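# Swap scanner reel onto label-down pile, place label-up reel

## Task

Take the reel now lying on the scanner glass and set it on the pile of reels whose labels face down, without flipping it. Then take the topmost reel from the pile whose labels face up, turn it over, and lay it flat on the glass with its label facing down. Release both grippers at the end.

## Robot and tools

Robot: two arms, left_arm and right_arm, each with six joints and a parallel gripper. The names do not match the sides of any picture.

Frame: one shared world frame for both arms. Origin is on the table surface midway between the arm bases, +z up, +x away from the robot over the table, left_arm toward +y. Result lines show each gripper's end_effector_position (metres) and end_effector_quat_wxyz. That point sits between the finger pads, roughly 1 cm short of the fingertips; fingers extend along the gripper's +z and close along its y. Printed hand positions can be wrong, more so when the arm is stretched far.

Tool execute_actions, argument actions: a list holding zero or one entry. Optional pictures (true/false) controls whether camera images come back; they come by default.
- Empty list []: nothing is commanded; you just get the current state.
- Motion: {"rows": [[...]], "steps": N}, N from 1 to 15 (default 15), each step 1/30 s. Every row is one flat list of 14 numbers covering both arms, always all 14 even if one arm stays still: left_arm waist, shoulder, elbow, wrist pitch, wrist yaw, wrist roll, opening, then the same seven for right_arm. Up to 15 rows; one row per step, the final row held for any remaining steps.
- Wait: {"steps": N} with no rows, N up to 300; it returns once N steps have elapsed since the previous result, with your reply time counted in.

Joint numbers are absolute target angles in radians, the same quantities printed under Joint positions, not offsets. Nominal ranges per arm: waist -2.618 to 3.054, shoulder 0.000 to 3.142, elbow 0.000 to 3.142, wrist pitch -1.571 to 1.571, wrist yaw -1.571 to 1.571, wrist roll -2.094 to 2.094. True ends may differ by up to 0.036 rad either way. A target more than 0.036 rad beyond a stated end, and further out than the joint's last reported angle, gets the whole call rejected with nothing sent. Targets past the real end are clipped to it, reported as "joint sent to its limit" (possibly about an earlier action still running). No such message does not prove more room exists.

Opening is an absolute value from -1 (closed) to +1 (fully open, 0.094 m pad gap). grip_measured reports finger opening on that same scale; between the extremes the fingers are driven to the value you write. To hold something, command about 0.03 below its grip_measured; a smaller margin squeezes more gently. Readings per gripper may be off by about 1 mm, constant in a scene. Pads push up to roughly 50-62 N, less for parts thinner than about 2 mm, with a brief spike on first contact.

Motion limits: each step, a joint's target is capped near its measured angle (waist 0.202, shoulder 0.258, elbow 0.238, wrist pitch 0.573, wrist yaw and roll 0.522 rad), and if the targets would put the hand over 70 mm from where it is, all of that arm's targets are pulled back proportionally. Big moves therefore take several calls. Between calls the arms keep heading to the last row sent until everything has nearly stopped or a step is HELD; afterwards only a fresh action moves them further, though fingers finish opening or closing.

Result lines: Joint positions and Joint velocities list each arm's joints in column order (rad, rad/s) then pad gap (m, m/s). HELD marks steps where all or part of your row was not sent. "joint command not followed" means a clearance check altered or blocked joint targets on some steps; the rest of the row still ran. Joint torques follow the joint order without the gripper; they are total drive output, nonzero even with no contact, offset, scaled and noisy. MOTOR HOT appears from 75 °C; at 90 °C that arm halts for 10 s, at 100 °C it goes limp and falls; these show as OVER-TEMPERATURE FAULT. Avoid holding loads longer than needed.

Tool zoom_image: camera (cam_high, cam_low, cam_left_wrist, cam_right_wrist) and region [x0, y0, x1, y1] in that camera's pixels, origin top-left, at most 504 by 504. Returns a closer look at the latest image. cam_high and cam_low are 504x504; wrist cameras are 616x616 fisheye. Calibration (K, distortion, T_world_to_cam) is supplied and may be slightly off; wrist camera poses derive from joint readings.

Tool finished_scene: argument scene (integer, 1 or 2), the scene to close. Irreversible; the result tells whether the goal held, and gives the next task. Answering without calling a tool ends everything.

Cautions: do not drop, push or knock anything off the table. Do not let the arms collide or press on each other. Avoid slams and very hard pushes. Loose or held objects may occasionally be nudged by an outside disturbance, so check placements before finishing. Open both grippers at the end. Faster, smoother, lower-effort motion is better.

Each tool is called after "Emit:" by a JSON object that holds its "name" and its "arguments", one argument or row to a line.

## Session

Emit:
{"name": "execute_actions", "arguments": {
  "actions": []
}}

Scene clock: 0.00 s of 5800.00 s.
left_arm: end_effector_position=(+0.2646, +0.4443, +0.3084) grip_measured=+1.000 end_effector_quat_wxyz=(+0.383, -0.268, +0.758, -0.455) | right_arm: end_effector_position=(+0.1476, -0.1251, +0.1777) grip_measured=+1.000 end_effector_quat_wxyz=(-0.374, +0.824, -0.356, +0.231)
Joint positions: left_arm=[ 1.121  1.602  1.553 -1.45   1.273  0.283  0.094] | right_arm=[ 1.406  0.915  0.725 -0.674  0.633 -1.109  0.094]
Joint velocities: left_arm=[ 0.002  0.002 -0.007 -0.037 -0.007  0.007  0.   ] | right_arm=[-0.007 -0.012 -0.017  0.022 -0.051 -0.022  0.   ]
Joint torques (N m, as the arm reports them, + toward a larger angle): no reading
Motor temperatures (°C, as the motors report them): left_arm=[27 31 31 33 28 29] | right_arm=[26 36 27 34 27 28]
camera_calibration (this result's frames):
cam_left_wrist: T_world_to_cam=[[0.0141846, -0.593575, 0.804653, 0.0236084], [-0.945796, -0.269088, -0.181828, 0.451864], [0.324451, -0.758459, -0.565218, 0.52874], [0, 0, 0, 1]] pos_world=[0.255486, 0.536632, 0.362018]
cam_right_wrist: T_world_to_cam=[[0.282056, 0.587805, 0.758241, -0.109659], [0.25363, -0.807897, 0.531953, -0.2026], [0.925265, 0.042272, -0.376957, 0.0150941], [0, 0, 0, 1]] pos_world=[0.0683495, -0.0998599, 0.196612]

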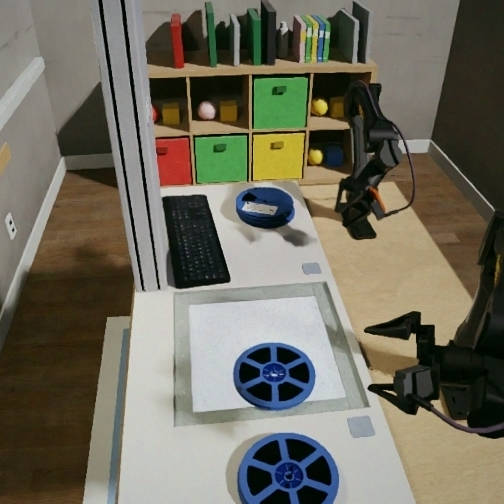

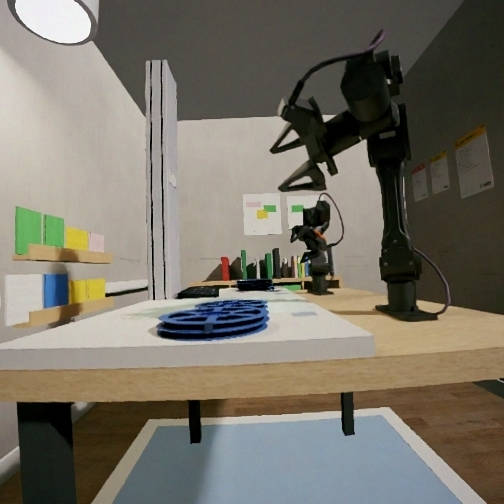

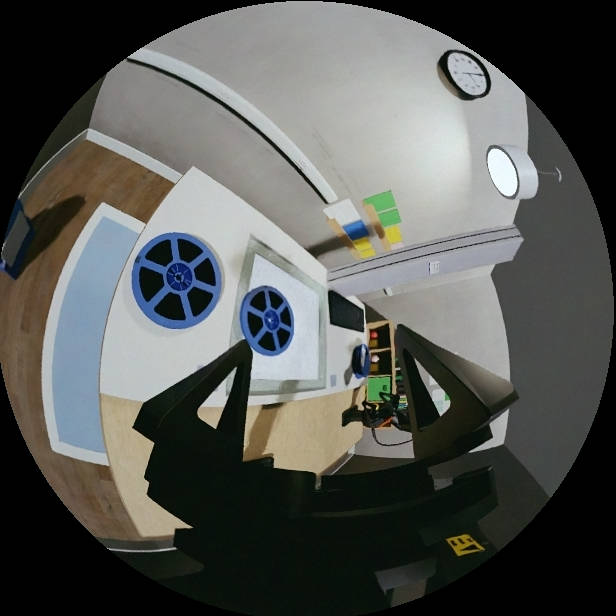

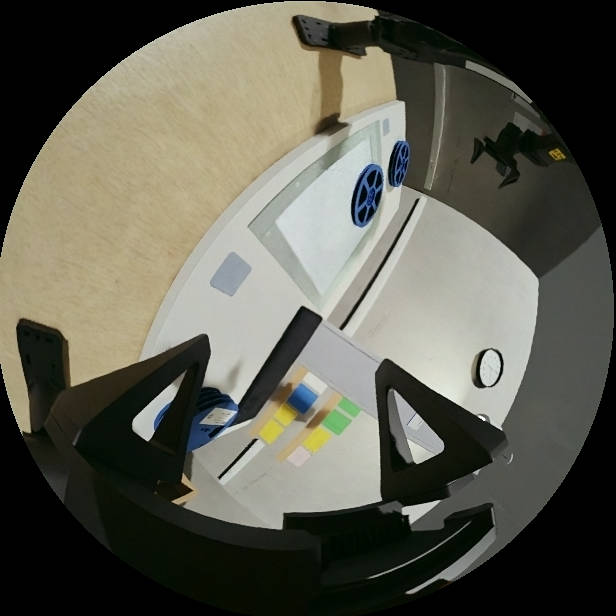

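Emit:
{"name": "zoom_image", "arguments": {
  "camera": "cam_left_wrist",
  "region": [110, 210, 340, 400]
}}

Emit:
{"name": "zoom_image", "arguments": {
  "camera": "cam_high",
  "region": [200, 320, 380, 504]
}}

Emit:
{"name": "zoom_image", "arguments": {
  "camera": "cam_high",
  "region": [210, 170, 330, 250]
}}

Emit:
{"name": "zoom_image", "arguments": {
  "camera": "cam_low",
  "region": [140, 265, 320, 355]
}}

Region (110, 210, 340, 400) of cam_left_wrist's 616x616 image, scaled by 2.191, with more detail than that image has; it fills the top 416 rows of this view, and the rest is white.

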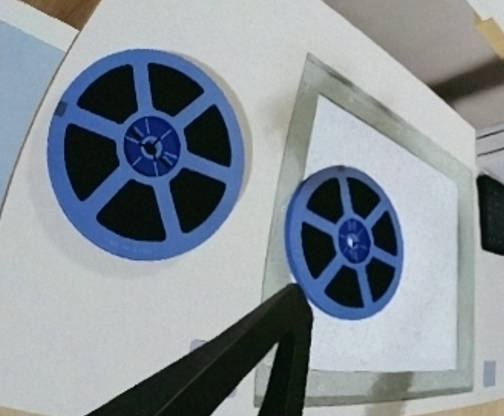

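Region (200, 320, 380, 504) of cam_high's 504x504 image, scaled by 2.739, with more detail than that image has; it fills the left 493 columns of this view, and the rest is white.

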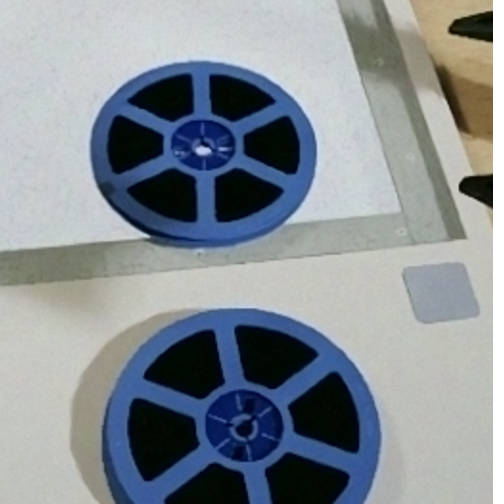

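Region (210, 170, 330, 250) of cam_high's 504x504 image, scaled by 4.200, with more detail than that image has.

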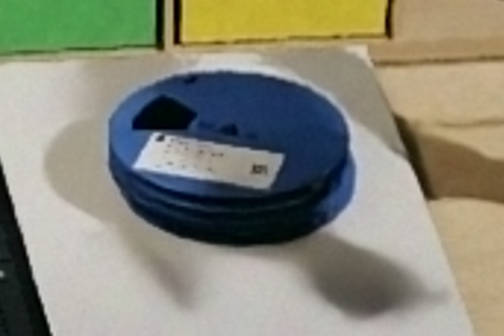

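Region (140, 265, 320, 355) of cam_low's 504x504 image, scaled by 2.800, with more detail than that image has.

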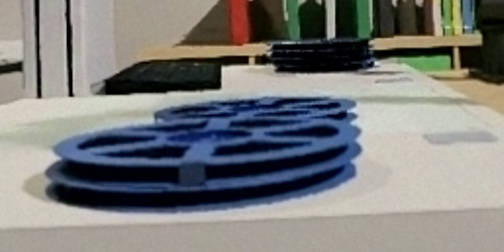

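Emit:
{"name": "zoom_image", "arguments": {
  "camera": "cam_right_wrist",
  "region": [130, 370, 270, 480]
}}

Region (130, 370, 270, 480) of cam_right_wrist's 616x616 image, scaled by 3.600, with more detail than that image has; it fills the top 396 rows of this view, and the rest is white.

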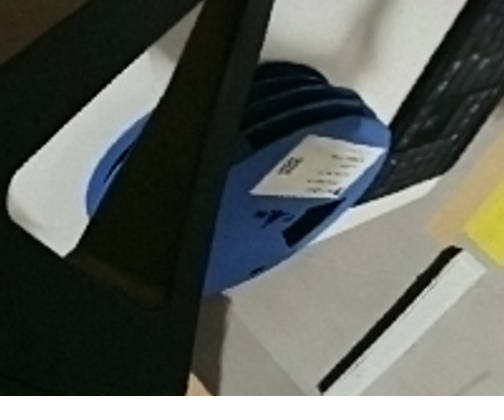

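Emit:
{"name": "execute_actions", "arguments": {
  "actions": [
    {"rows": [[1.114,1.602,1.553,-1.45,1.258,0.27,0.95,1.398,0.915,0.725,-0.674,0.618,-1.08,0.95],[1.100,1.602,1.553,-1.45,1.228,0.255,0.89,1.381,0.915,0.725,-0.674,0.588,-1.04,0.89],[1.078,1.602,1.553,-1.45,1.183,0.24,0.83,1.354,0.915,0.725,-0.674,0.543,-1.00,0.83],[1.048,1.602,1.553,-1.45,1.121,0.225,0.77,1.317,0.915,0.725,-0.674,0.485,-0.961,0.77],[1.012,1.602,1.553,-1.45,1.058,0.21,0.71,1.270,0.915,0.725,-0.674,0.428,-0.924,0.71],[0.971,1.602,1.553,-1.45,0.996,0.195,0.65,1.215,0.915,0.725,-0.674,0.370,-0.887,0.65],[0.924,1.602,1.553,-1.45,0.933,0.18,0.59,1.157,0.915,0.725,-0.674,0.313,-0.850,0.59],[0.876,1.602,1.553,-1.45,0.871,0.165,0.53,1.099,0.915,0.725,-0.674,0.255,-0.813,0.53],[0.829,1.602,1.553,-1.45,0.809,0.15,0.47,1.041,0.915,0.725,-0.674,0.197,-0.776,0.47],[0.782,1.602,1.553,-1.45,0.746,0.135,0.41,0.983,0.915,0.725,-0.674,0.140,-0.739,0.41],[0.735,1.602,1.553,-1.45,0.684,0.12,0.35,0.925,0.915,0.725,-0.674,0.082,-0.702,0.35],[0.687,1.602,1.553,-1.45,0.621,0.105,0.29,0.866,0.915,0.725,-0.674,0.025,-0.665,0.29],[0.640,1.602,1.553,-1.45,0.559,0.09,0.23,0.808,0.915,0.725,-0.674,-0.033,-0.628,0.23],[0.593,1.602,1.553,-1.45,0.497,0.075,0.17,0.750,0.915,0.725,-0.674,-0.091,-0.591,0.17],[0.545,1.602,1.553,-1.45,0.434,0.06,0.11,0.692,0.915,0.725,-0.674,-0.148,-0.554,0.11]], "steps": 15}
  ],
  "pictures": false
}}

Emit:
{"name": "execute_actions", "arguments": {
  "actions": [
    {"rows": [[0.498,1.602,1.553,-1.45,0.372,0.045,0.05,0.634,0.928,0.721,-0.673,-0.206,-0.517,0.05],[0.451,1.602,1.553,-1.45,0.309,0.03,-0.01,0.576,0.942,0.717,-0.672,-0.263,-0.480,-0.01],[0.403,1.602,1.553,-1.45,0.247,0.015,-0.07,0.518,0.955,0.712,-0.671,-0.321,-0.443,-0.07],[0.356,1.602,1.553,-1.45,0.185,0.005,-0.13,0.460,0.969,0.708,-0.670,-0.379,-0.406,-0.13],[0.309,1.602,1.553,-1.45,0.122,-0.005,-0.19,0.402,0.982,0.704,-0.669,-0.436,-0.369,-0.19],[0.262,1.602,1.553,-1.45,0.060,-0.005,-0.25,0.344,0.995,0.700,-0.668,-0.494,-0.332,-0.25],[0.214,1.602,1.553,-1.45,-0.003,-0.005,-0.31,0.285,1.009,0.696,-0.667,-0.551,-0.295,-0.31],[0.167,1.602,1.553,-1.45,-0.065,-0.005,-0.37,0.227,1.022,0.691,-0.666,-0.609,-0.258,-0.37],[0.120,1.602,1.553,-1.45,-0.127,-0.005,-0.43,0.169,1.036,0.687,-0.665,-0.667,-0.221,-0.43],[0.072,1.602,1.553,-1.45,-0.190,-0.005,-0.49,0.111,1.049,0.683,-0.664,-0.724,-0.184,-0.49],[0.025,1.605,1.549,-1.443,-0.252,-0.005,-0.55,0.053,1.062,0.679,-0.663,-0.782,-0.147,-0.55],[-0.022,1.612,1.541,-1.430,-0.315,-0.005,-0.61,-0.005,1.076,0.675,-0.662,-0.839,-0.110,-0.61],[-0.070,1.623,1.530,-1.410,-0.377,-0.005,-0.66,-0.063,1.089,0.670,-0.661,-0.897,-0.073,-0.65],[-0.117,1.635,1.516,-1.387,-0.439,-0.005,-0.70,-0.121,1.103,0.666,-0.660,-0.955,-0.040,-0.67],[-0.164,1.647,1.503,-1.364,-0.502,-0.005,-0.70,-0.179,1.116,0.662,-0.659,-1.012,-0.015,-0.67]], "steps": 15}
  ],
  "pictures": false
}}

Emit:
{"name": "execute_actions", "arguments": {
  "actions": [
    {"rows": [[-0.212,1.659,1.488,-1.339,-0.564,-0.005,-0.70,-0.238,1.129,0.658,-0.658,-1.070,0.0,-0.67],[-0.259,1.672,1.474,-1.314,-0.627,-0.005,-0.70,-0.296,1.143,0.654,-0.657,-1.127,0.005,-0.67],[-0.306,1.685,1.459,-1.290,-0.689,-0.005,-0.70,-0.354,1.156,0.649,-0.656,-1.185,0.005,-0.67],[-0.353,1.697,1.445,-1.265,-0.751,-0.005,-0.70,-0.412,1.170,0.645,-0.655,-1.230,0.005,-0.67],[-0.401,1.710,1.431,-1.241,-0.814,-0.005,-0.70,-0.470,1.183,0.641,-0.654,-1.260,0.005,-0.67],[-0.448,1.723,1.416,-1.216,-0.876,-0.005,-0.70,-0.528,1.196,0.637,-0.653,-1.275,0.005,-0.67],[-0.495,1.735,1.402,-1.191,-0.940,-0.005,-0.70,-0.586,1.210,0.633,-0.652,-1.275,0.005,-0.67],[-0.543,1.748,1.388,-1.167,-0.985,-0.005,-0.70,-0.644,1.223,0.628,-0.651,-1.275,0.005,-0.67],[-0.590,1.761,1.373,-1.142,-1.015,-0.005,-0.70,-0.702,1.237,0.624,-0.650,-1.275,0.005,-0.67],[-0.631,1.774,1.359,-1.118,-1.030,-0.005,-0.70,-0.760,1.250,0.620,-0.649,-1.275,0.005,-0.67],[-0.667,1.786,1.345,-1.093,-1.030,-0.005,-0.70,-0.819,1.262,0.614,-0.648,-1.275,0.005,-0.67],[-0.697,1.799,1.330,-1.068,-1.030,-0.005,-0.70,-0.877,1.273,0.608,-0.647,-1.275,0.005,-0.67],[-0.719,1.812,1.316,-1.044,-1.030,-0.005,-0.70,-0.935,1.285,0.601,-0.646,-1.275,0.005,-0.67],[-0.733,1.824,1.302,-1.019,-1.030,-0.005,-0.70,-0.993,1.297,0.595,-0.645,-1.275,0.005,-0.67],[-0.740,1.837,1.287,-0.994,-1.030,-0.005,-0.70,-1.051,1.308,0.589,-0.644,-1.275,0.005,-0.67]], "steps": 15}
  ],
  "pictures": false
}}

Emit:
{"name": "execute_actions", "arguments": {
  "actions": [
    {"rows": [[-0.740,1.850,1.273,-0.970,-1.030,-0.005,-0.70,-1.109,1.320,0.583,-0.643,-1.275,0.005,-0.67],[-0.740,1.862,1.259,-0.945,-1.030,-0.005,-0.70,-1.167,1.332,0.577,-0.642,-1.275,0.005,-0.67],[-0.740,1.875,1.244,-0.921,-1.030,-0.005,-0.70,-1.222,1.343,0.571,-0.641,-1.275,0.005,-0.67],[-0.740,1.888,1.230,-0.896,-1.030,-0.005,-0.70,-1.269,1.355,0.564,-0.640,-1.275,0.005,-0.67],[-0.740,1.900,1.215,-0.871,-1.030,-0.005,-0.70,-1.306,1.367,0.558,-0.639,-1.275,0.005,-0.67],[-0.740,1.912,1.202,-0.848,-1.030,-0.005,-0.70,-1.333,1.379,0.552,-0.638,-1.275,0.005,-0.67],[-0.740,1.924,1.188,-0.825,-1.030,-0.005,-0.70,-1.350,1.391,0.546,-0.637,-1.275,0.005,-0.67],[-0.740,1.935,1.177,-0.805,-1.030,-0.005,-0.70,-1.360,1.403,0.540,-0.636,-1.275,0.005,-0.67],[-0.740,1.942,1.169,-0.792,-1.030,-0.005,-0.70,-1.360,1.415,0.533,-0.635,-1.275,0.005,-0.67],[-0.740,1.945,1.165,-0.785,-1.030,-0.005,-0.70,-1.360,1.427,0.527,-0.634,-1.275,0.005,-0.67],[-0.740,1.945,1.165,-0.785,-1.030,-0.005,-0.70,-1.360,1.439,0.521,-0.633,-1.275,0.005,-0.67],[-0.740,1.945,1.165,-0.785,-1.030,-0.005,-0.70,-1.360,1.449,0.515,-0.632,-1.275,0.005,-0.67],[-0.740,1.945,1.165,-0.785,-1.030,-0.005,-0.70,-1.360,1.456,0.511,-0.631,-1.275,0.005,-0.67],[-0.740,1.945,1.165,-0.785,-1.030,-0.005,-0.70,-1.360,1.460,0.509,-0.630,-1.275,0.005,-0.67]], "steps": 15}
  ],
  "pictures": false
}}

Emit:
{"name": "execute_actions", "arguments": {
  "actions": [
    {"steps": 8}
  ]
}}

Scene clock: 64.70 s of 5800.00 s.
left_arm: end_effector_position=(+0.2782, +0.3405, +0.2219) grip_measured=+0.138 end_effector_quat_wxyz=(+0.137, -0.176, +0.926, -0.304) | right_arm: end_effector_position=(+0.2070, -0.1681, +0.1519) grip_measured=+0.139 end_effector_quat_wxyz=(+0.347, -0.647, +0.678, -0.017)
Joint positions: left_arm=[ 0.625  1.602  1.553 -1.449  0.676  0.121  0.053] | right_arm=[ 0.79   0.915  0.725 -0.674  0.083 -0.714  0.053]
Joint velocities: left_arm=[-1.321 -0.017 -0.007 -0.007 -1.766 -0.447 -0.053] | right_arm=[-1.668  0.002  0.022 -0.037 -1.531  1.004 -0.052]
Joint torques (N m, as the arm reports them, + toward a larger angle): left_arm=[-0.14 -7.39  5.65  0.46  0.5   0.  ] | right_arm=[ 0.12 -0.97  5.76  1.12  0.02  0.15]
Motor temperatures (°C, as the motors report them): left_arm=[27 34 33 32 29 29] | right_arm=[26 36 30 38 27 28]
Steps of this call (steps 1 to 90: nothing new was sent; then 61.20 s passed at rest; steps 91 to 105: all 15 steps of this action). Readings (joint positions):
91: left_arm=[1.121 1.602 1.553 -1.450 1.270 0.281] | right_arm=[1.406 0.915 0.725 -0.674 0.631 -1.106]
92: left_arm=[1.120 1.602 1.553 -1.450 1.261 0.277] | right_arm=[1.403 0.915 0.725 -0.674 0.622 -1.097]
94: left_arm=[1.102 1.602 1.553 -1.450 1.221 0.261] | right_arm=[1.373 0.915 0.725 -0.674 0.582 -1.062]
98: left_arm=[0.971 1.602 1.553 -1.450 1.059 0.216] | right_arm=[1.198 0.915 0.725 -0.674 0.432 -0.953]
105: the state above

Scene clock: 65.20 s of 5800.00 s.
left_arm: end_effector_position=(+0.2705, +0.2790, +0.1827) grip_measured=-0.694 end_effector_quat_wxyz=(+0.048, +0.090, +0.988, +0.114) | right_arm: end_effector_position=(+0.2579, -0.2454, +0.1311) grip_measured=-0.665 end_effector_quat_wxyz=(+0.255, -0.148, +0.895, +0.335)
Joint positions: left_arm=[-0.081  1.608  1.539 -1.426 -0.236  0.006  0.014] | right_arm=[-0.08   1.091  0.674 -0.672 -0.755 -0.163  0.016]
Joint velocities: left_arm=[-1.316  0.149 -0.256  0.359 -1.824 -0.066 -0.009] | right_arm=[-1.658  0.379 -0.1    0.022 -1.56   0.96  -0.005]
Joint torques (N m, as the arm reports them, + toward a larger angle): left_arm=[-0.32 -5.09  4.07  0.61 -0.13 -0.06] | right_arm=[ 0.18 -1.76  4.96  0.9  -0.41  0.11]
Motor temperatures (°C, as the motors report them): left_arm=[27 34 33 32 29 29] | right_arm=[26 36 30 38 27 28]
Steps of this call (steps 1 to 15: all 15 steps of this action). Readings (joint positions):
1: left_arm=[0.578 1.602 1.553 -1.449 0.617 0.106] | right_arm=[0.732 0.915 0.725 -0.674 0.029 -0.678]
2: left_arm=[0.532 1.602 1.553 -1.449 0.557 0.092] | right_arm=[0.674 0.918 0.725 -0.674 -0.026 -0.642]
4: left_arm=[0.438 1.602 1.553 -1.449 0.437 0.064] | right_arm=[0.558 0.935 0.725 -0.674 -0.137 -0.568]
8: left_arm=[0.250 1.602 1.553 -1.449 0.193 0.025] | right_arm=[0.326 0.993 0.708 -0.672 -0.361 -0.420]
15: the state above

Scene clock: 65.70 s of 5800.00 s.
left_arm: end_effector_position=(+0.2971, +0.1500, +0.1395) grip_measured=-0.698 end_effector_quat_wxyz=(+0.178, +0.364, +0.813, +0.419) | right_arm: end_effector_position=(+0.2752, -0.4179, +0.1390) grip_measured=-0.668 end_effector_quat_wxyz=(+0.339, +0.290, +0.762, +0.470)
Joint positions: left_arm=[-0.727  1.809  1.324 -1.099 -0.946  0.003  0.014] | right_arm=[-0.952  1.285  0.61  -0.654 -1.226 -0.003  0.016]
Joint velocities: left_arm=[-0.584  0.291 -0.379  0.681 -0.344 -0.022 -0.001] | right_arm=[-1.668  0.335 -0.159  0.022 -0.168  0.022  0.002]
Joint torques (N m, as the arm reports them, + toward a larger angle): left_arm=[ 1.53 -8.4   4.73  0.25 -0.89 -0.07] | right_arm=[ 0.15 -2.68  4.12  0.49 -0.64  0.09]
Motor temperatures (°C, as the motors report them): left_arm=[27 34 33 32 29 29] | right_arm=[26 36 30 38 27 28]
Steps of this call (steps 1 to 15: all 15 steps of this action). Readings (joint positions):
1: left_arm=[-0.128 1.615 1.528 -1.412 -0.298 0.005] | right_arm=[-0.138 1.104 0.670 -0.671 -0.812 -0.131]
2: left_arm=[-0.174 1.625 1.515 -1.396 -0.360 0.005] | right_arm=[-0.197 1.117 0.667 -0.671 -0.868 -0.105]
4: left_arm=[-0.267 1.655 1.486 -1.358 -0.483 0.004] | right_arm=[-0.313 1.143 0.659 -0.669 -0.980 -0.066]
8: left_arm=[-0.455 1.724 1.422 -1.269 -0.726 0.003] | right_arm=[-0.544 1.196 0.645 -0.664 -1.140 -0.026]
15: the state above

Scene clock: 66.20 s of 5800.00 s.
left_arm: end_effector_position=(+0.3003, +0.1445, +0.0683) grip_measured=-0.698 end_effector_quat_wxyz=(+0.183, +0.372, +0.794, +0.444) | right_arm: end_effector_position=(+0.2270, -0.4919, +0.0920) grip_measured=-0.668 end_effector_quat_wxyz=(+0.351, +0.496, +0.645, +0.465)
Joint positions: left_arm=[-0.748  1.949  1.17  -0.829 -1.001  0.003  0.014] | right_arm=[-1.355  1.451  0.518 -0.643 -1.243  0.003  0.016]
Joint velocities: left_arm=[ 0.017  0.002  0.007  0.212 -0.139 -0.037 -0.001] | right_arm=[-0.002  0.154 -0.115 -0.066  0.007  0.037 -0.001]
Joint torques (N m, as the arm reports them, + toward a larger angle): left_arm=[  0.73 -10.19   4.5    0.4   -0.77  -0.07] | right_arm=[-0.32 -3.66  3.76  0.25 -0.7   0.07]
Motor temperatures (°C, as the motors report them): left_arm=[27 34 33 32 29 29] | right_arm=[26 36 30 38 27 28]
Steps of this call (steps 1 to 15: all 15 steps of this action). Readings (joint positions):
1: left_arm=[-0.742 1.819 1.310 -1.075 -0.957 0.003] | right_arm=[-1.010 1.296 0.604 -0.653 -1.230 -0.002]
2: left_arm=[-0.750 1.831 1.296 -1.051 -0.966 0.003] | right_arm=[-1.069 1.308 0.598 -0.652 -1.233 -0.001]
4: left_arm=[-0.750 1.854 1.267 -1.004 -0.981 0.003] | right_arm=[-1.182 1.332 0.586 -0.649 -1.238 -0.000]
8: left_arm=[-0.748 1.906 1.209 -0.912 -0.997 0.003] | right_arm=[-1.333 1.378 0.562 -0.644 -1.241 0.002]
15: the state above

Scene clock: 66.47 s of 5800.00 s.
left_arm: end_effector_position=(+0.3035, +0.1417, +0.0690) grip_measured=-0.698 end_effector_quat_wxyz=(+0.194, +0.366, +0.796, +0.442) | right_arm: end_effector_position=(+0.2268, -0.4905, +0.0907) grip_measured=-0.668 end_effector_quat_wxyz=(+0.349, +0.497, +0.642, +0.468)
Joint positions: left_arm=[-0.748  1.949  1.17  -0.804 -1.007  0.003  0.014] | right_arm=[-1.355  1.456  0.513 -0.642 -1.246  0.003  0.016]
Joint velocities: left_arm=[-0.022  0.012  0.007 -0.022  0.037 -0.051  0.001] | right_arm=[-0.007 -0.002 -0.002 -0.066 -0.007  0.037  0.   ]
Joint torques (N m, as the arm reports them, + toward a larger angle): left_arm=[  0.64 -10.23   4.6    0.45  -0.77  -0.12] | right_arm=[-0.35 -3.12  3.53  0.22 -0.7   0.05]
Motor temperatures (°C, as the motors report them): left_arm=[27 34 33 32 29 29] | right_arm=[26 36 30 38 27 28]
Steps of this call (steps 1 to 8: the robot went on to your last target). Readings (joint positions):
1: left_arm=[-0.748 1.949 1.170 -0.822 -1.003 0.003] | right_arm=[-1.355 1.455 0.515 -0.643 -1.243 0.003]
2: left_arm=[-0.748 1.949 1.170 -0.817 -1.004 0.003] | right_arm=[-1.355 1.456 0.513 -0.643 -1.243 0.003]
4: left_arm=[-0.748 1.949 1.170 -0.811 -1.005 0.003] | right_arm=[-1.355 1.456 0.513 -0.643 -1.244 0.003]
8: the state above
camera_calibration (this result's frames):
cam_left_wrist: T_world_to_cam=[[-0.475861, -0.171635, -0.862611, 0.240053], [-0.859345, 0.299597, 0.414448, 0.215669], [0.187301, 0.938501, -0.29006, -0.0665989], [0, 0, 0, 1]] pos_world=[0.31204, 0.039091, 0.0983714]
cam_right_wrist: T_world_to_cam=[[-0.275156, -0.245328, -0.929572, 0.0195434], [-0.746928, 0.663309, 0.0460354, 0.520991], [0.6053, 0.70699, -0.365756, 0.322059], [0, 0, 0, 1]] pos_world=[0.199578, -0.568476, 0.111978]

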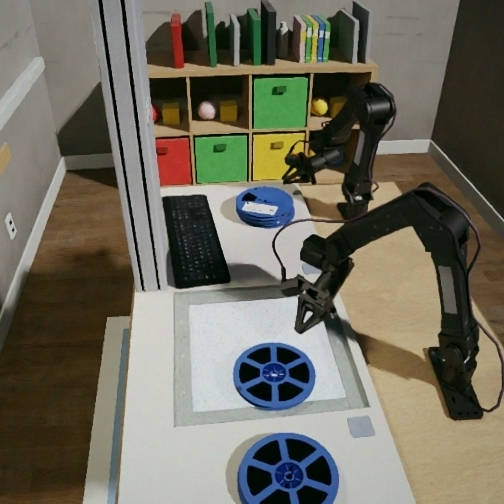

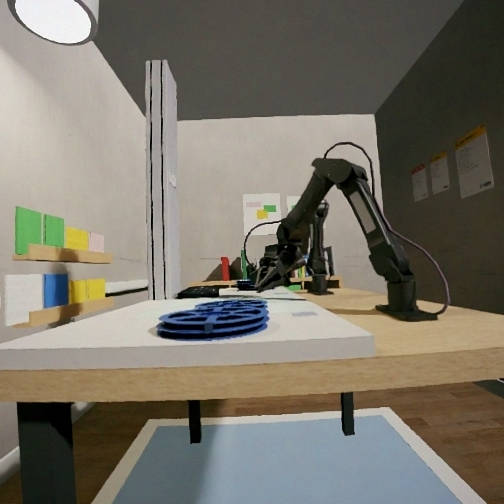

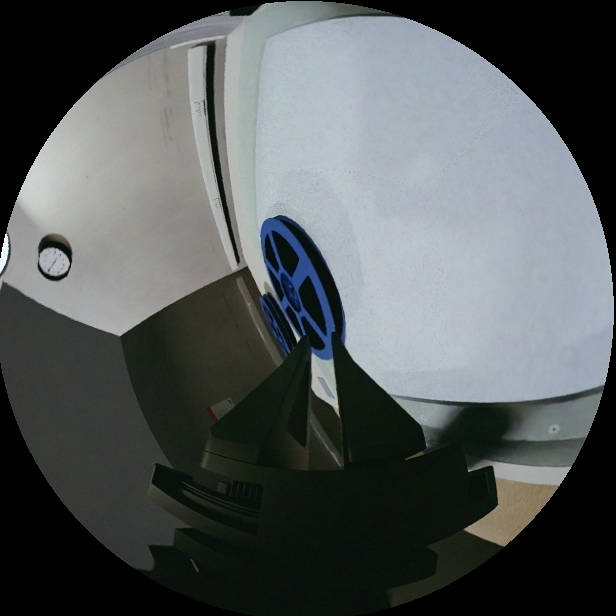

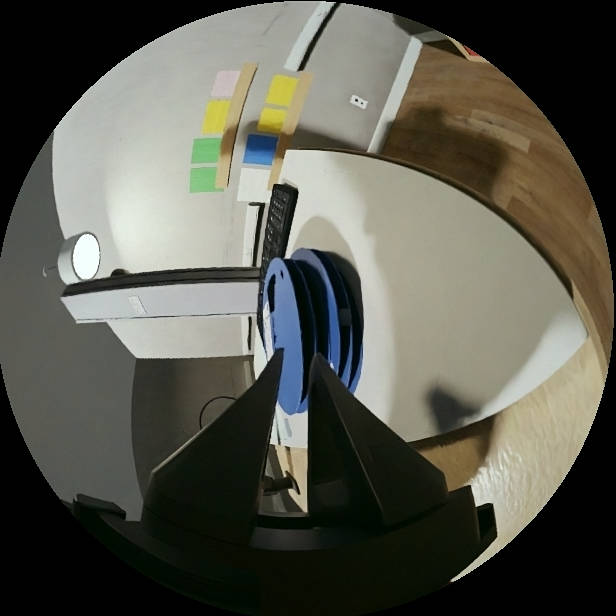

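Emit:
{"name": "zoom_image", "arguments": {
  "camera": "cam_right_wrist",
  "region": [230, 230, 400, 430]
}}

Emit:
{"name": "zoom_image", "arguments": {
  "camera": "cam_left_wrist",
  "region": [230, 200, 400, 400]
}}

Region (230, 230, 400, 430) of cam_right_wrist's 616x616 image, scaled by 2.520, with more detail than that image has; it fills the left 428 columns of this view, and the rest is white.

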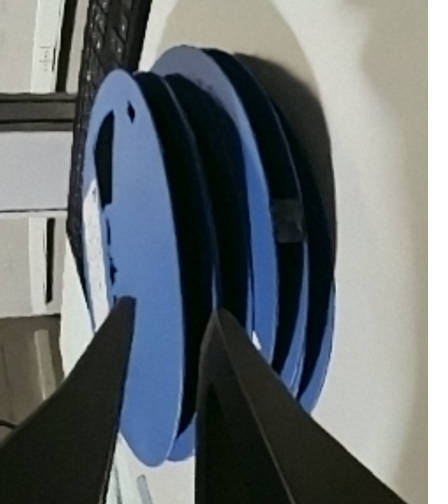

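Region (230, 200, 400, 400) of cam_left_wrist's 616x616 image, scaled by 2.520, with more detail than that image has; it fills the left 428 columns of this view, and the rest is white.

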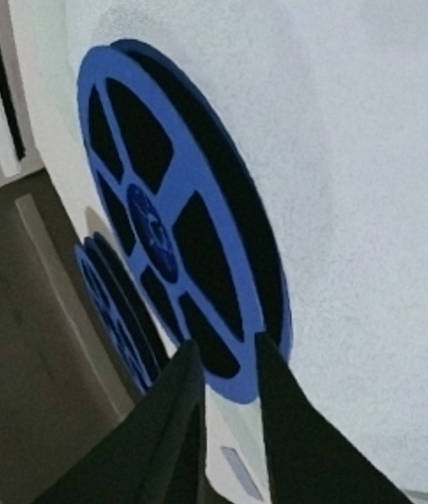

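Emit:
{"name": "execute_actions", "arguments": {
  "actions": [
    {"rows": [[-0.738,1.947,1.163,-0.780,-1.032,-0.005,-0.70,-1.363,1.450,0.500,-0.625,-1.280,0.005,-0.67],[-0.735,1.951,1.161,-0.773,-1.034,-0.005,-0.70,-1.366,1.440,0.487,-0.616,-1.287,0.005,-0.67],[-0.731,1.955,1.158,-0.765,-1.035,-0.005,-0.70,-1.369,1.431,0.470,-0.605,-1.295,0.005,-0.67],[-0.727,1.960,1.155,-0.756,-1.035,-0.005,-0.70,-1.372,1.422,0.451,-0.592,-1.304,0.005,-0.67],[-0.723,1.965,1.152,-0.747,-1.035,-0.005,-0.70,-1.375,1.413,0.431,-0.578,-1.313,0.005,-0.67],[-0.719,1.970,1.148,-0.738,-1.035,-0.005,-0.70,-1.375,1.404,0.411,-0.564,-1.322,0.005,-0.67],[-0.715,1.975,1.145,-0.729,-1.035,-0.005,-0.70,-1.375,1.395,0.391,-0.550,-1.331,0.005,-0.67],[-0.711,1.980,1.142,-0.720,-1.035,-0.005,-0.70,-1.375,1.386,0.371,-0.536,-1.340,0.005,-0.67],[-0.707,1.984,1.139,-0.711,-1.035,-0.005,-0.70,-1.375,1.377,0.351,-0.522,-1.349,0.005,-0.67],[-0.703,1.988,1.136,-0.703,-1.035,-0.005,-0.70,-1.375,1.369,0.333,-0.509,-1.357,0.005,-0.67],[-0.699,1.991,1.134,-0.697,-1.035,-0.005,-0.70,-1.375,1.362,0.317,-0.498,-1.364,0.005,-0.67],[-0.696,1.993,1.132,-0.693,-1.035,-0.005,-0.70,-1.375,1.356,0.304,-0.489,-1.369,0.005,-0.67],[-0.693,1.995,1.131,-0.690,-1.035,-0.005,-0.70,-1.375,1.352,0.295,-0.483,-1.372,0.005,-0.67],[-0.691,1.995,1.130,-0.690,-1.035,-0.005,-0.70,-1.375,1.349,0.290,-0.480,-1.372,0.005,-0.67]], "steps": 15}
  ],
  "pictures": false
}}

Emit:
{"name": "execute_actions", "arguments": {
  "actions": [
    {"steps": 12}
  ]
}}

Scene clock: 87.10 s of 5800.00 s.
left_arm: end_effector_position=(+0.3127, +0.1559, +0.0521) grip_measured=-0.698 end_effector_quat_wxyz=(+0.191, +0.343, +0.804, +0.446) | right_arm: end_effector_position=(+0.2175, -0.4475, +0.0774) grip_measured=-0.668 end_effector_quat_wxyz=(+0.366, +0.490, +0.617, +0.494)
Joint positions: left_arm=[-0.701  1.987  1.142 -0.722 -1.014  0.003  0.014] | right_arm=[-1.367  1.373  0.3   -0.528 -1.325  0.004  0.016]
Joint velocities: left_arm=[ 0.081  0.076 -0.081  0.066 -0.022 -0.051 -0.   ] | right_arm=[ 0.012 -0.066 -0.154  0.095 -0.051 -0.022 -0.   ]
Joint torques (N m, as the arm reports them, + toward a larger angle): left_arm=[ 0.37 -9.85  4.26  0.54 -0.8  -0.1 ] | right_arm=[-0.53 -3.89  3.32  0.34 -0.72  0.08]
Motor temperatures (°C, as the motors report them): left_arm=[27 36 32 31 29 29] | right_arm=[26 36 29 36 28 28]
Steps of this call (steps 1 to 30: the robot went on to your last target; steps 31 to 90: nothing new was sent; then 17.13 s passed at rest; steps 91 to 105: all 15 steps of this action). Readings (joint positions):
91: left_arm=[-0.748 1.949 1.170 -0.800 -1.008 0.003] | right_arm=[-1.355 1.456 0.513 -0.642 -1.247 0.003]
92: left_arm=[-0.748 1.949 1.170 -0.799 -1.008 0.003] | right_arm=[-1.355 1.456 0.511 -0.638 -1.250 0.003]
94: left_arm=[-0.745 1.949 1.170 -0.792 -1.009 0.003] | right_arm=[-1.359 1.454 0.494 -0.623 -1.259 0.003]
98: left_arm=[-0.729 1.952 1.166 -0.763 -1.012 0.003] | right_arm=[-1.367 1.421 0.415 -0.587 -1.282 0.003]
105: the state above

Scene clock: 87.50 s of 5800.00 s.
left_arm: end_effector_position=(+0.3142, +0.1557, +0.0510) grip_measured=-0.698 end_effector_quat_wxyz=(+0.194, +0.340, +0.806, +0.445) | right_arm: end_effector_position=(+0.2188, -0.4495, +0.0798) grip_measured=-0.668 end_effector_quat_wxyz=(+0.379, +0.480, +0.619, +0.492)
Joint positions: left_arm=[-0.698  1.989  1.14  -0.707 -1.014  0.003  0.014] | right_arm=[-1.367  1.369  0.295 -0.496 -1.341  0.004  0.016]
Joint velocities: left_arm=[ 0.002 -0.022  0.007  0.007 -0.007 -0.095  0.   ] | right_arm=[-0.007 -0.002 -0.002 -0.007 -0.051 -0.037 -0.001]
Joint torques (N m, as the arm reports them, + toward a larger angle): left_arm=[ 0.54 -9.65  4.01  0.53 -0.77 -0.08] | right_arm=[-0.62 -4.06  2.94  0.28 -0.72  0.06]
Motor temperatures (°C, as the motors report them): left_arm=[27 36 32 31 29 29] | right_arm=[26 36 29 36 28 28]
Steps of this call (steps 1 to 12: the robot went on to your last target). Readings (joint positions):
1: left_arm=[-0.699 1.989 1.140 -0.720 -1.014 0.003] | right_arm=[-1.367 1.371 0.296 -0.524 -1.328 0.004]
2: left_arm=[-0.698 1.989 1.140 -0.718 -1.014 0.003] | right_arm=[-1.367 1.370 0.295 -0.519 -1.330 0.004]
4: left_arm=[-0.698 1.989 1.140 -0.714 -1.014 0.003] | right_arm=[-1.367 1.370 0.295 -0.510 -1.335 0.004]
8: left_arm=[-0.698 1.989 1.140 -0.709 -1.014 0.003] | right_arm=[-1.367 1.369 0.295 -0.500 -1.340 0.004]
12: the state above
camera_calibration (this result's frames):
cam_left_wrist: T_world_to_cam=[[-0.446328, -0.207691, -0.870434, 0.228713], [-0.882693, 0.262094, 0.390077, 0.242594], [0.14712, 0.942428, -0.300307, -0.0744054], [0, 0, 0, 1]] pos_world=[0.327163, 0.0540408, 0.0821045]
cam_right_wrist: T_world_to_cam=[[-0.187443, -0.232332, -0.954404, 0.00583881], [-0.739789, 0.672586, -0.0184356, 0.496014], [0.646202, 0.702602, -0.297949, 0.277593], [0, 0, 0, 1]] pos_world=[0.188659, -0.527293, 0.0974252]

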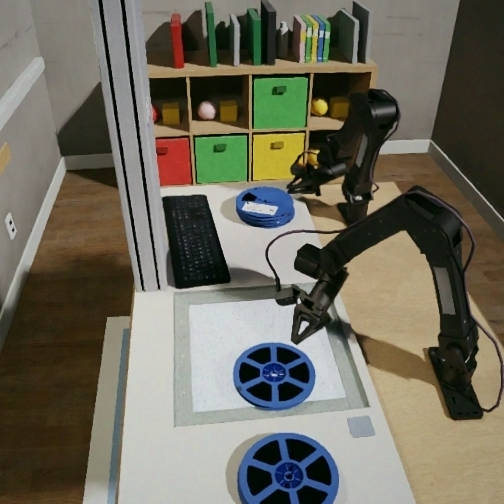

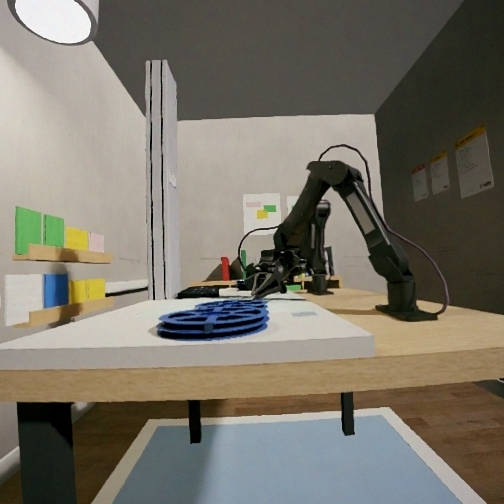

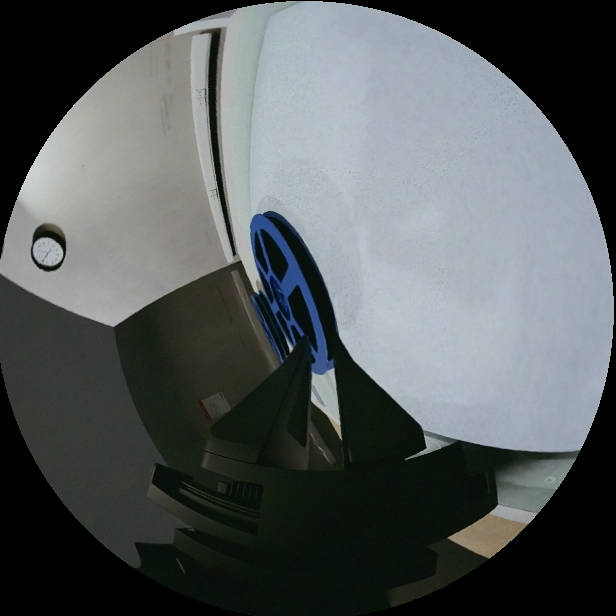

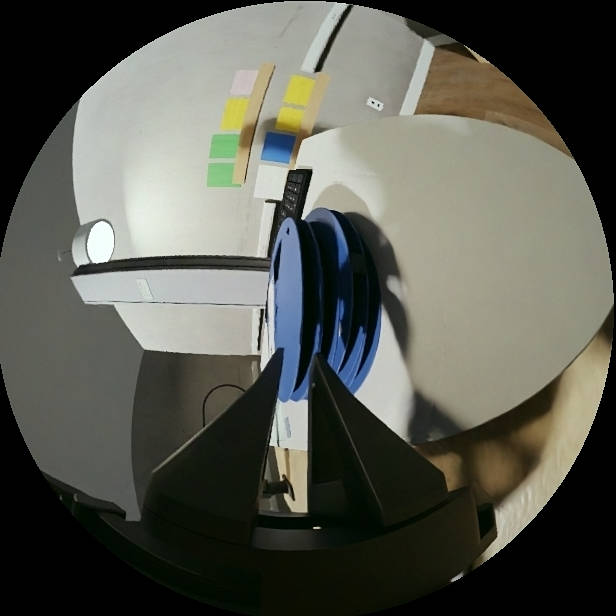

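Emit:
{"name": "zoom_image", "arguments": {
  "camera": "cam_right_wrist",
  "region": [260, 310, 380, 420]
}}

Emit:
{"name": "zoom_image", "arguments": {
  "camera": "cam_left_wrist",
  "region": [280, 290, 380, 390]
}}

Region (260, 310, 380, 420) of cam_right_wrist's 616x616 image, scaled by 4.200, with more detail than that image has; it fills the top 462 rows of this view, and the rest is white.

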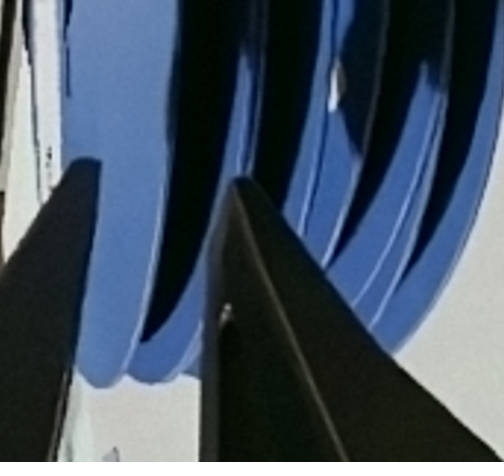

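Region (280, 290, 380, 390) of cam_left_wrist's 616x616 image, scaled by 5.040, with more detail than that image has.

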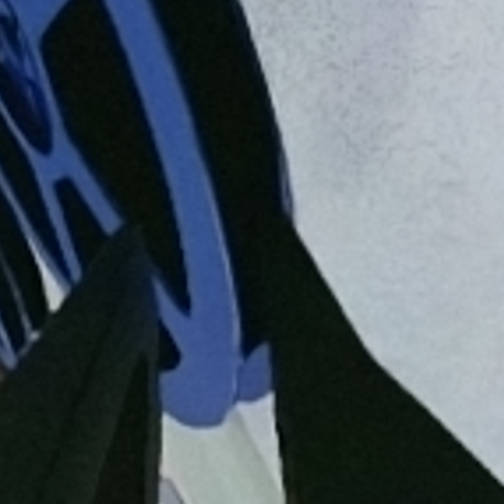

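Emit:
{"name": "execute_actions", "arguments": {
  "actions": [
    {"rows": [[-0.691,1.995,1.130,-0.690,-1.035,-0.005,-0.64,-1.365,1.349,0.290,-0.480,-1.372,0.005,-0.67],[-0.691,1.995,1.130,-0.690,-1.035,-0.005,-0.58,-1.356,1.349,0.290,-0.480,-1.372,0.005,-0.67],[-0.689,1.995,1.130,-0.690,-1.035,-0.005,-0.52,-1.347,1.349,0.290,-0.480,-1.372,0.005,-0.67],[-0.686,1.995,1.130,-0.690,-1.035,-0.005,-0.47,-1.338,1.349,0.290,-0.480,-1.372,0.005,-0.67],[-0.682,1.995,1.130,-0.690,-1.035,-0.005,-0.45,-1.329,1.349,0.290,-0.480,-1.372,0.005,-0.67],[-0.677,1.995,1.130,-0.690,-1.035,-0.005,-0.45,-1.320,1.349,0.290,-0.480,-1.372,0.005,-0.67],[-0.672,1.995,1.130,-0.690,-1.035,-0.005,-0.45,-1.311,1.349,0.290,-0.480,-1.372,0.005,-0.67],[-0.667,1.995,1.130,-0.690,-1.035,-0.005,-0.45,-1.302,1.349,0.290,-0.480,-1.372,0.005,-0.67],[-0.662,1.995,1.130,-0.690,-1.035,-0.005,-0.45,-1.293,1.349,0.290,-0.480,-1.372,0.005,-0.67],[-0.657,1.995,1.130,-0.690,-1.035,-0.005,-0.45,-1.284,1.349,0.290,-0.480,-1.372,0.005,-0.67],[-0.652,1.995,1.130,-0.690,-1.035,-0.005,-0.45,-1.275,1.349,0.290,-0.480,-1.372,0.005,-0.67],[-0.647,1.995,1.130,-0.690,-1.035,-0.005,-0.45,-1.267,1.349,0.290,-0.480,-1.372,0.005,-0.67],[-0.642,1.995,1.130,-0.690,-1.035,-0.005,-0.45,-1.260,1.349,0.290,-0.480,-1.372,0.005,-0.67],[-0.637,1.995,1.130,-0.690,-1.035,-0.005,-0.45,-1.254,1.349,0.290,-0.480,-1.372,0.005,-0.67],[-0.633,1.995,1.130,-0.690,-1.035,-0.005,-0.45,-1.250,1.349,0.290,-0.480,-1.372,0.005,-0.67]], "steps": 15}
  ],
  "pictures": false
}}

Emit:
{"name": "execute_actions", "arguments": {
  "actions": [
    {"steps": 6}
  ]
}}

Emit:
{"name": "zoom_image", "arguments": {
  "camera": "cam_right_wrist",
  "region": [260, 310, 380, 420]
}}

Emit:
{"name": "zoom_image", "arguments": {
  "camera": "cam_left_wrist",
  "region": [280, 290, 380, 390]
}}

Scene clock: 100.53 s of 5800.00 s.
left_arm: end_effector_position=(+0.3207, +0.1725, +0.0510) grip_measured=-0.452 end_effector_quat_wxyz=(+0.184, +0.319, +0.814, +0.449) | right_arm: end_effector_position=(+0.2267, -0.4291, +0.0802) grip_measured=-0.668 end_effector_quat_wxyz=(+0.356, +0.447, +0.642, +0.511)
Joint positions: left_arm=[-0.649  1.989  1.14  -0.705 -1.014  0.003  0.026] | right_arm=[-1.267  1.369  0.295 -0.493 -1.344  0.004  0.016]
Joint velocities: left_arm=[ 0.144 -0.012  0.012 -0.022 -0.081  0.051 -0.   ] | right_arm=[ 0.159 -0.002 -0.012 -0.022 -0.007 -0.022 -0.001]
Joint torques (N m, as the arm reports them, + toward a larger angle): left_arm=[ 0.7  -9.63  3.97  0.54 -0.79 -0.09] | right_arm=[ 0.58 -4.    3.02  0.23 -0.69  0.04]
Motor temperatures (°C, as the motors report them): left_arm=[27 36 32 31 29 29] | right_arm=[26 36 28 35 28 28]
Steps of this call (steps 1 to 30: the robot went on to your last target; steps 31 to 90: nothing new was sent; then 9.53 s passed at rest; steps 91 to 105: all 15 steps of this action). Readings (joint positions):
91: left_arm=[-0.698 1.989 1.140 -0.706 -1.014 0.003] | right_arm=[-1.367 1.369 0.295 -0.493 -1.342 0.004]
92: left_arm=[-0.698 1.989 1.140 -0.706 -1.014 0.003] | right_arm=[-1.367 1.369 0.295 -0.493 -1.342 0.004]
94: left_arm=[-0.698 1.989 1.140 -0.706 -1.014 0.003] | right_arm=[-1.359 1.369 0.295 -0.493 -1.343 0.004]
98: left_arm=[-0.689 1.989 1.140 -0.705 -1.014 0.003] | right_arm=[-1.325 1.369 0.295 -0.493 -1.343 0.004]
105: the state above

Scene clock: 100.73 s of 5800.00 s.
left_arm: end_effector_position=(+0.3218, +0.1757, +0.0510) grip_measured=-0.452 end_effector_quat_wxyz=(+0.182, +0.315, +0.815, +0.450) | right_arm: end_effector_position=(+0.2272, -0.4277, +0.0802) grip_measured=-0.668 end_effector_quat_wxyz=(+0.354, +0.445, +0.644, +0.512)
Joint positions: left_arm=[-0.64   1.989  1.14  -0.705 -1.014  0.003  0.026] | right_arm=[-1.26   1.369  0.295 -0.492 -1.344  0.004  0.016]
Joint velocities: left_arm=[-0.027  0.032 -0.007 -0.037 -0.007 -0.022 -0.   ] | right_arm=[-0.007  0.002 -0.007 -0.022 -0.037 -0.007  0.   ]
Joint torques (N m, as the arm reports them, + toward a larger angle): left_arm=[ 0.44 -9.71  4.06  0.53 -0.74 -0.06] | right_arm=[ 0.77 -4.06  3.07  0.24 -0.7   0.07]
Motor temperatures (°C, as the motors report them): left_arm=[27 36 32 31 29 29] | right_arm=[26 36 28 35 28 28]
Steps of this call (steps 1 to 6: the robot went on to your last target). Readings (joint positions):
1: left_arm=[-0.644 1.989 1.140 -0.705 -1.014 0.003] | right_arm=[-1.263 1.369 0.295 -0.492 -1.344 0.004]
2: left_arm=[-0.641 1.989 1.140 -0.705 -1.014 0.003] | right_arm=[-1.261 1.369 0.295 -0.492 -1.344 0.004]
4: left_arm=[-0.640 1.989 1.140 -0.705 -1.014 0.003] | right_arm=[-1.260 1.369 0.295 -0.492 -1.344 0.004]
6: the state above
camera_calibration (this result's frames):
cam_left_wrist: T_world_to_cam=[[-0.432231, -0.234497, -0.87074, 0.236447], [-0.897025, 0.210661, 0.388546, 0.25775], [0.0923178, 0.949017, -0.301404, -0.0778716], [0, 0, 0, 1]] pos_world=[0.340597, 0.0750497, 0.0822653]
cam_right_wrist: T_world_to_cam=[[-0.158273, -0.253624, -0.954266, -0.00286991], [-0.807209, 0.589822, -0.0228802, 0.467889], [0.56865, 0.766671, -0.298081, 0.301941], [0, 0, 0, 1]] pos_world=[0.205531, -0.508188, 0.0979695]

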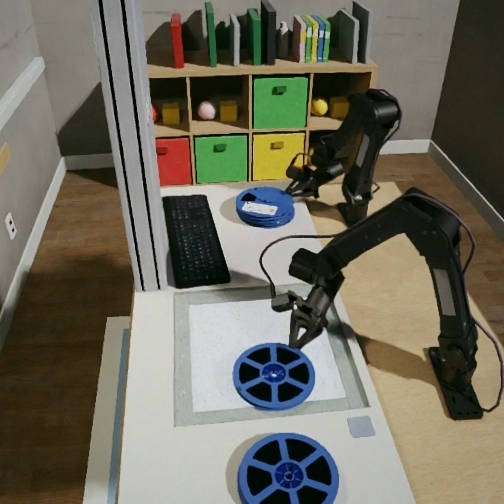

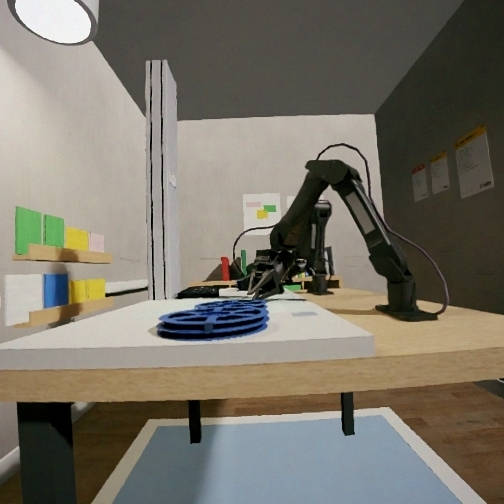

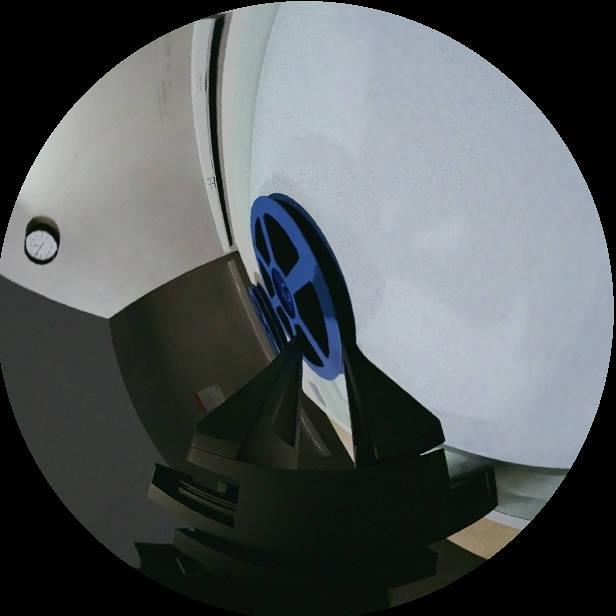

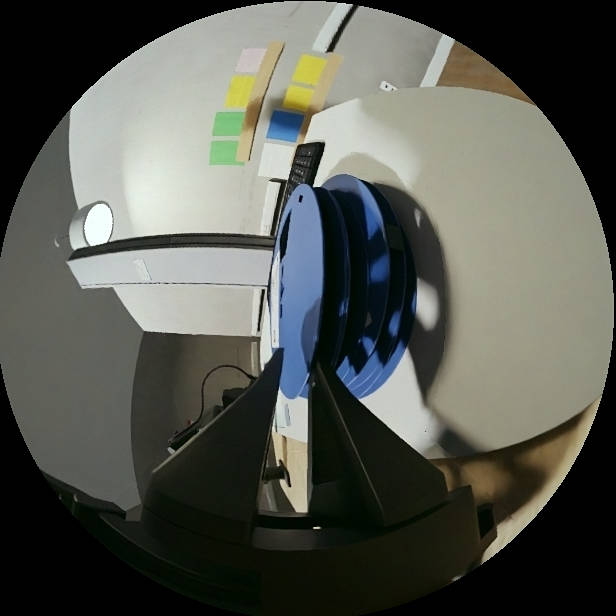

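Region (260, 310, 380, 420) of cam_right_wrist's 616x616 image, scaled by 4.200, with more detail than that image has; it fills the top 462 rows of this view, and the rest is white.

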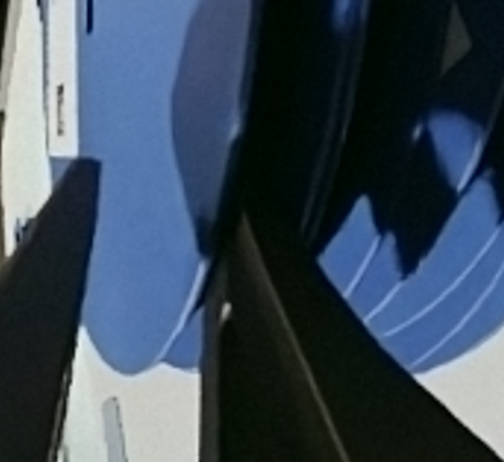

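Region (280, 290, 380, 390) of cam_left_wrist's 616x616 image, scaled by 5.040, with more detail than that image has.

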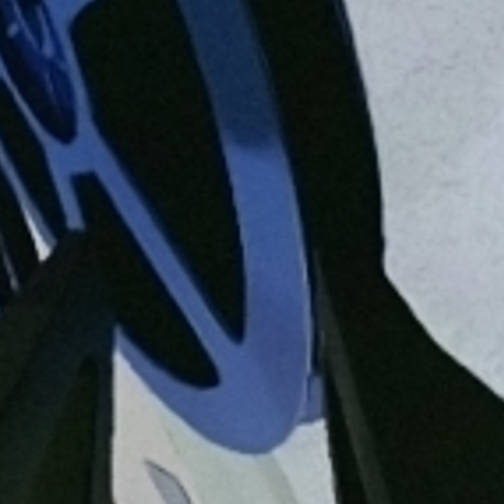

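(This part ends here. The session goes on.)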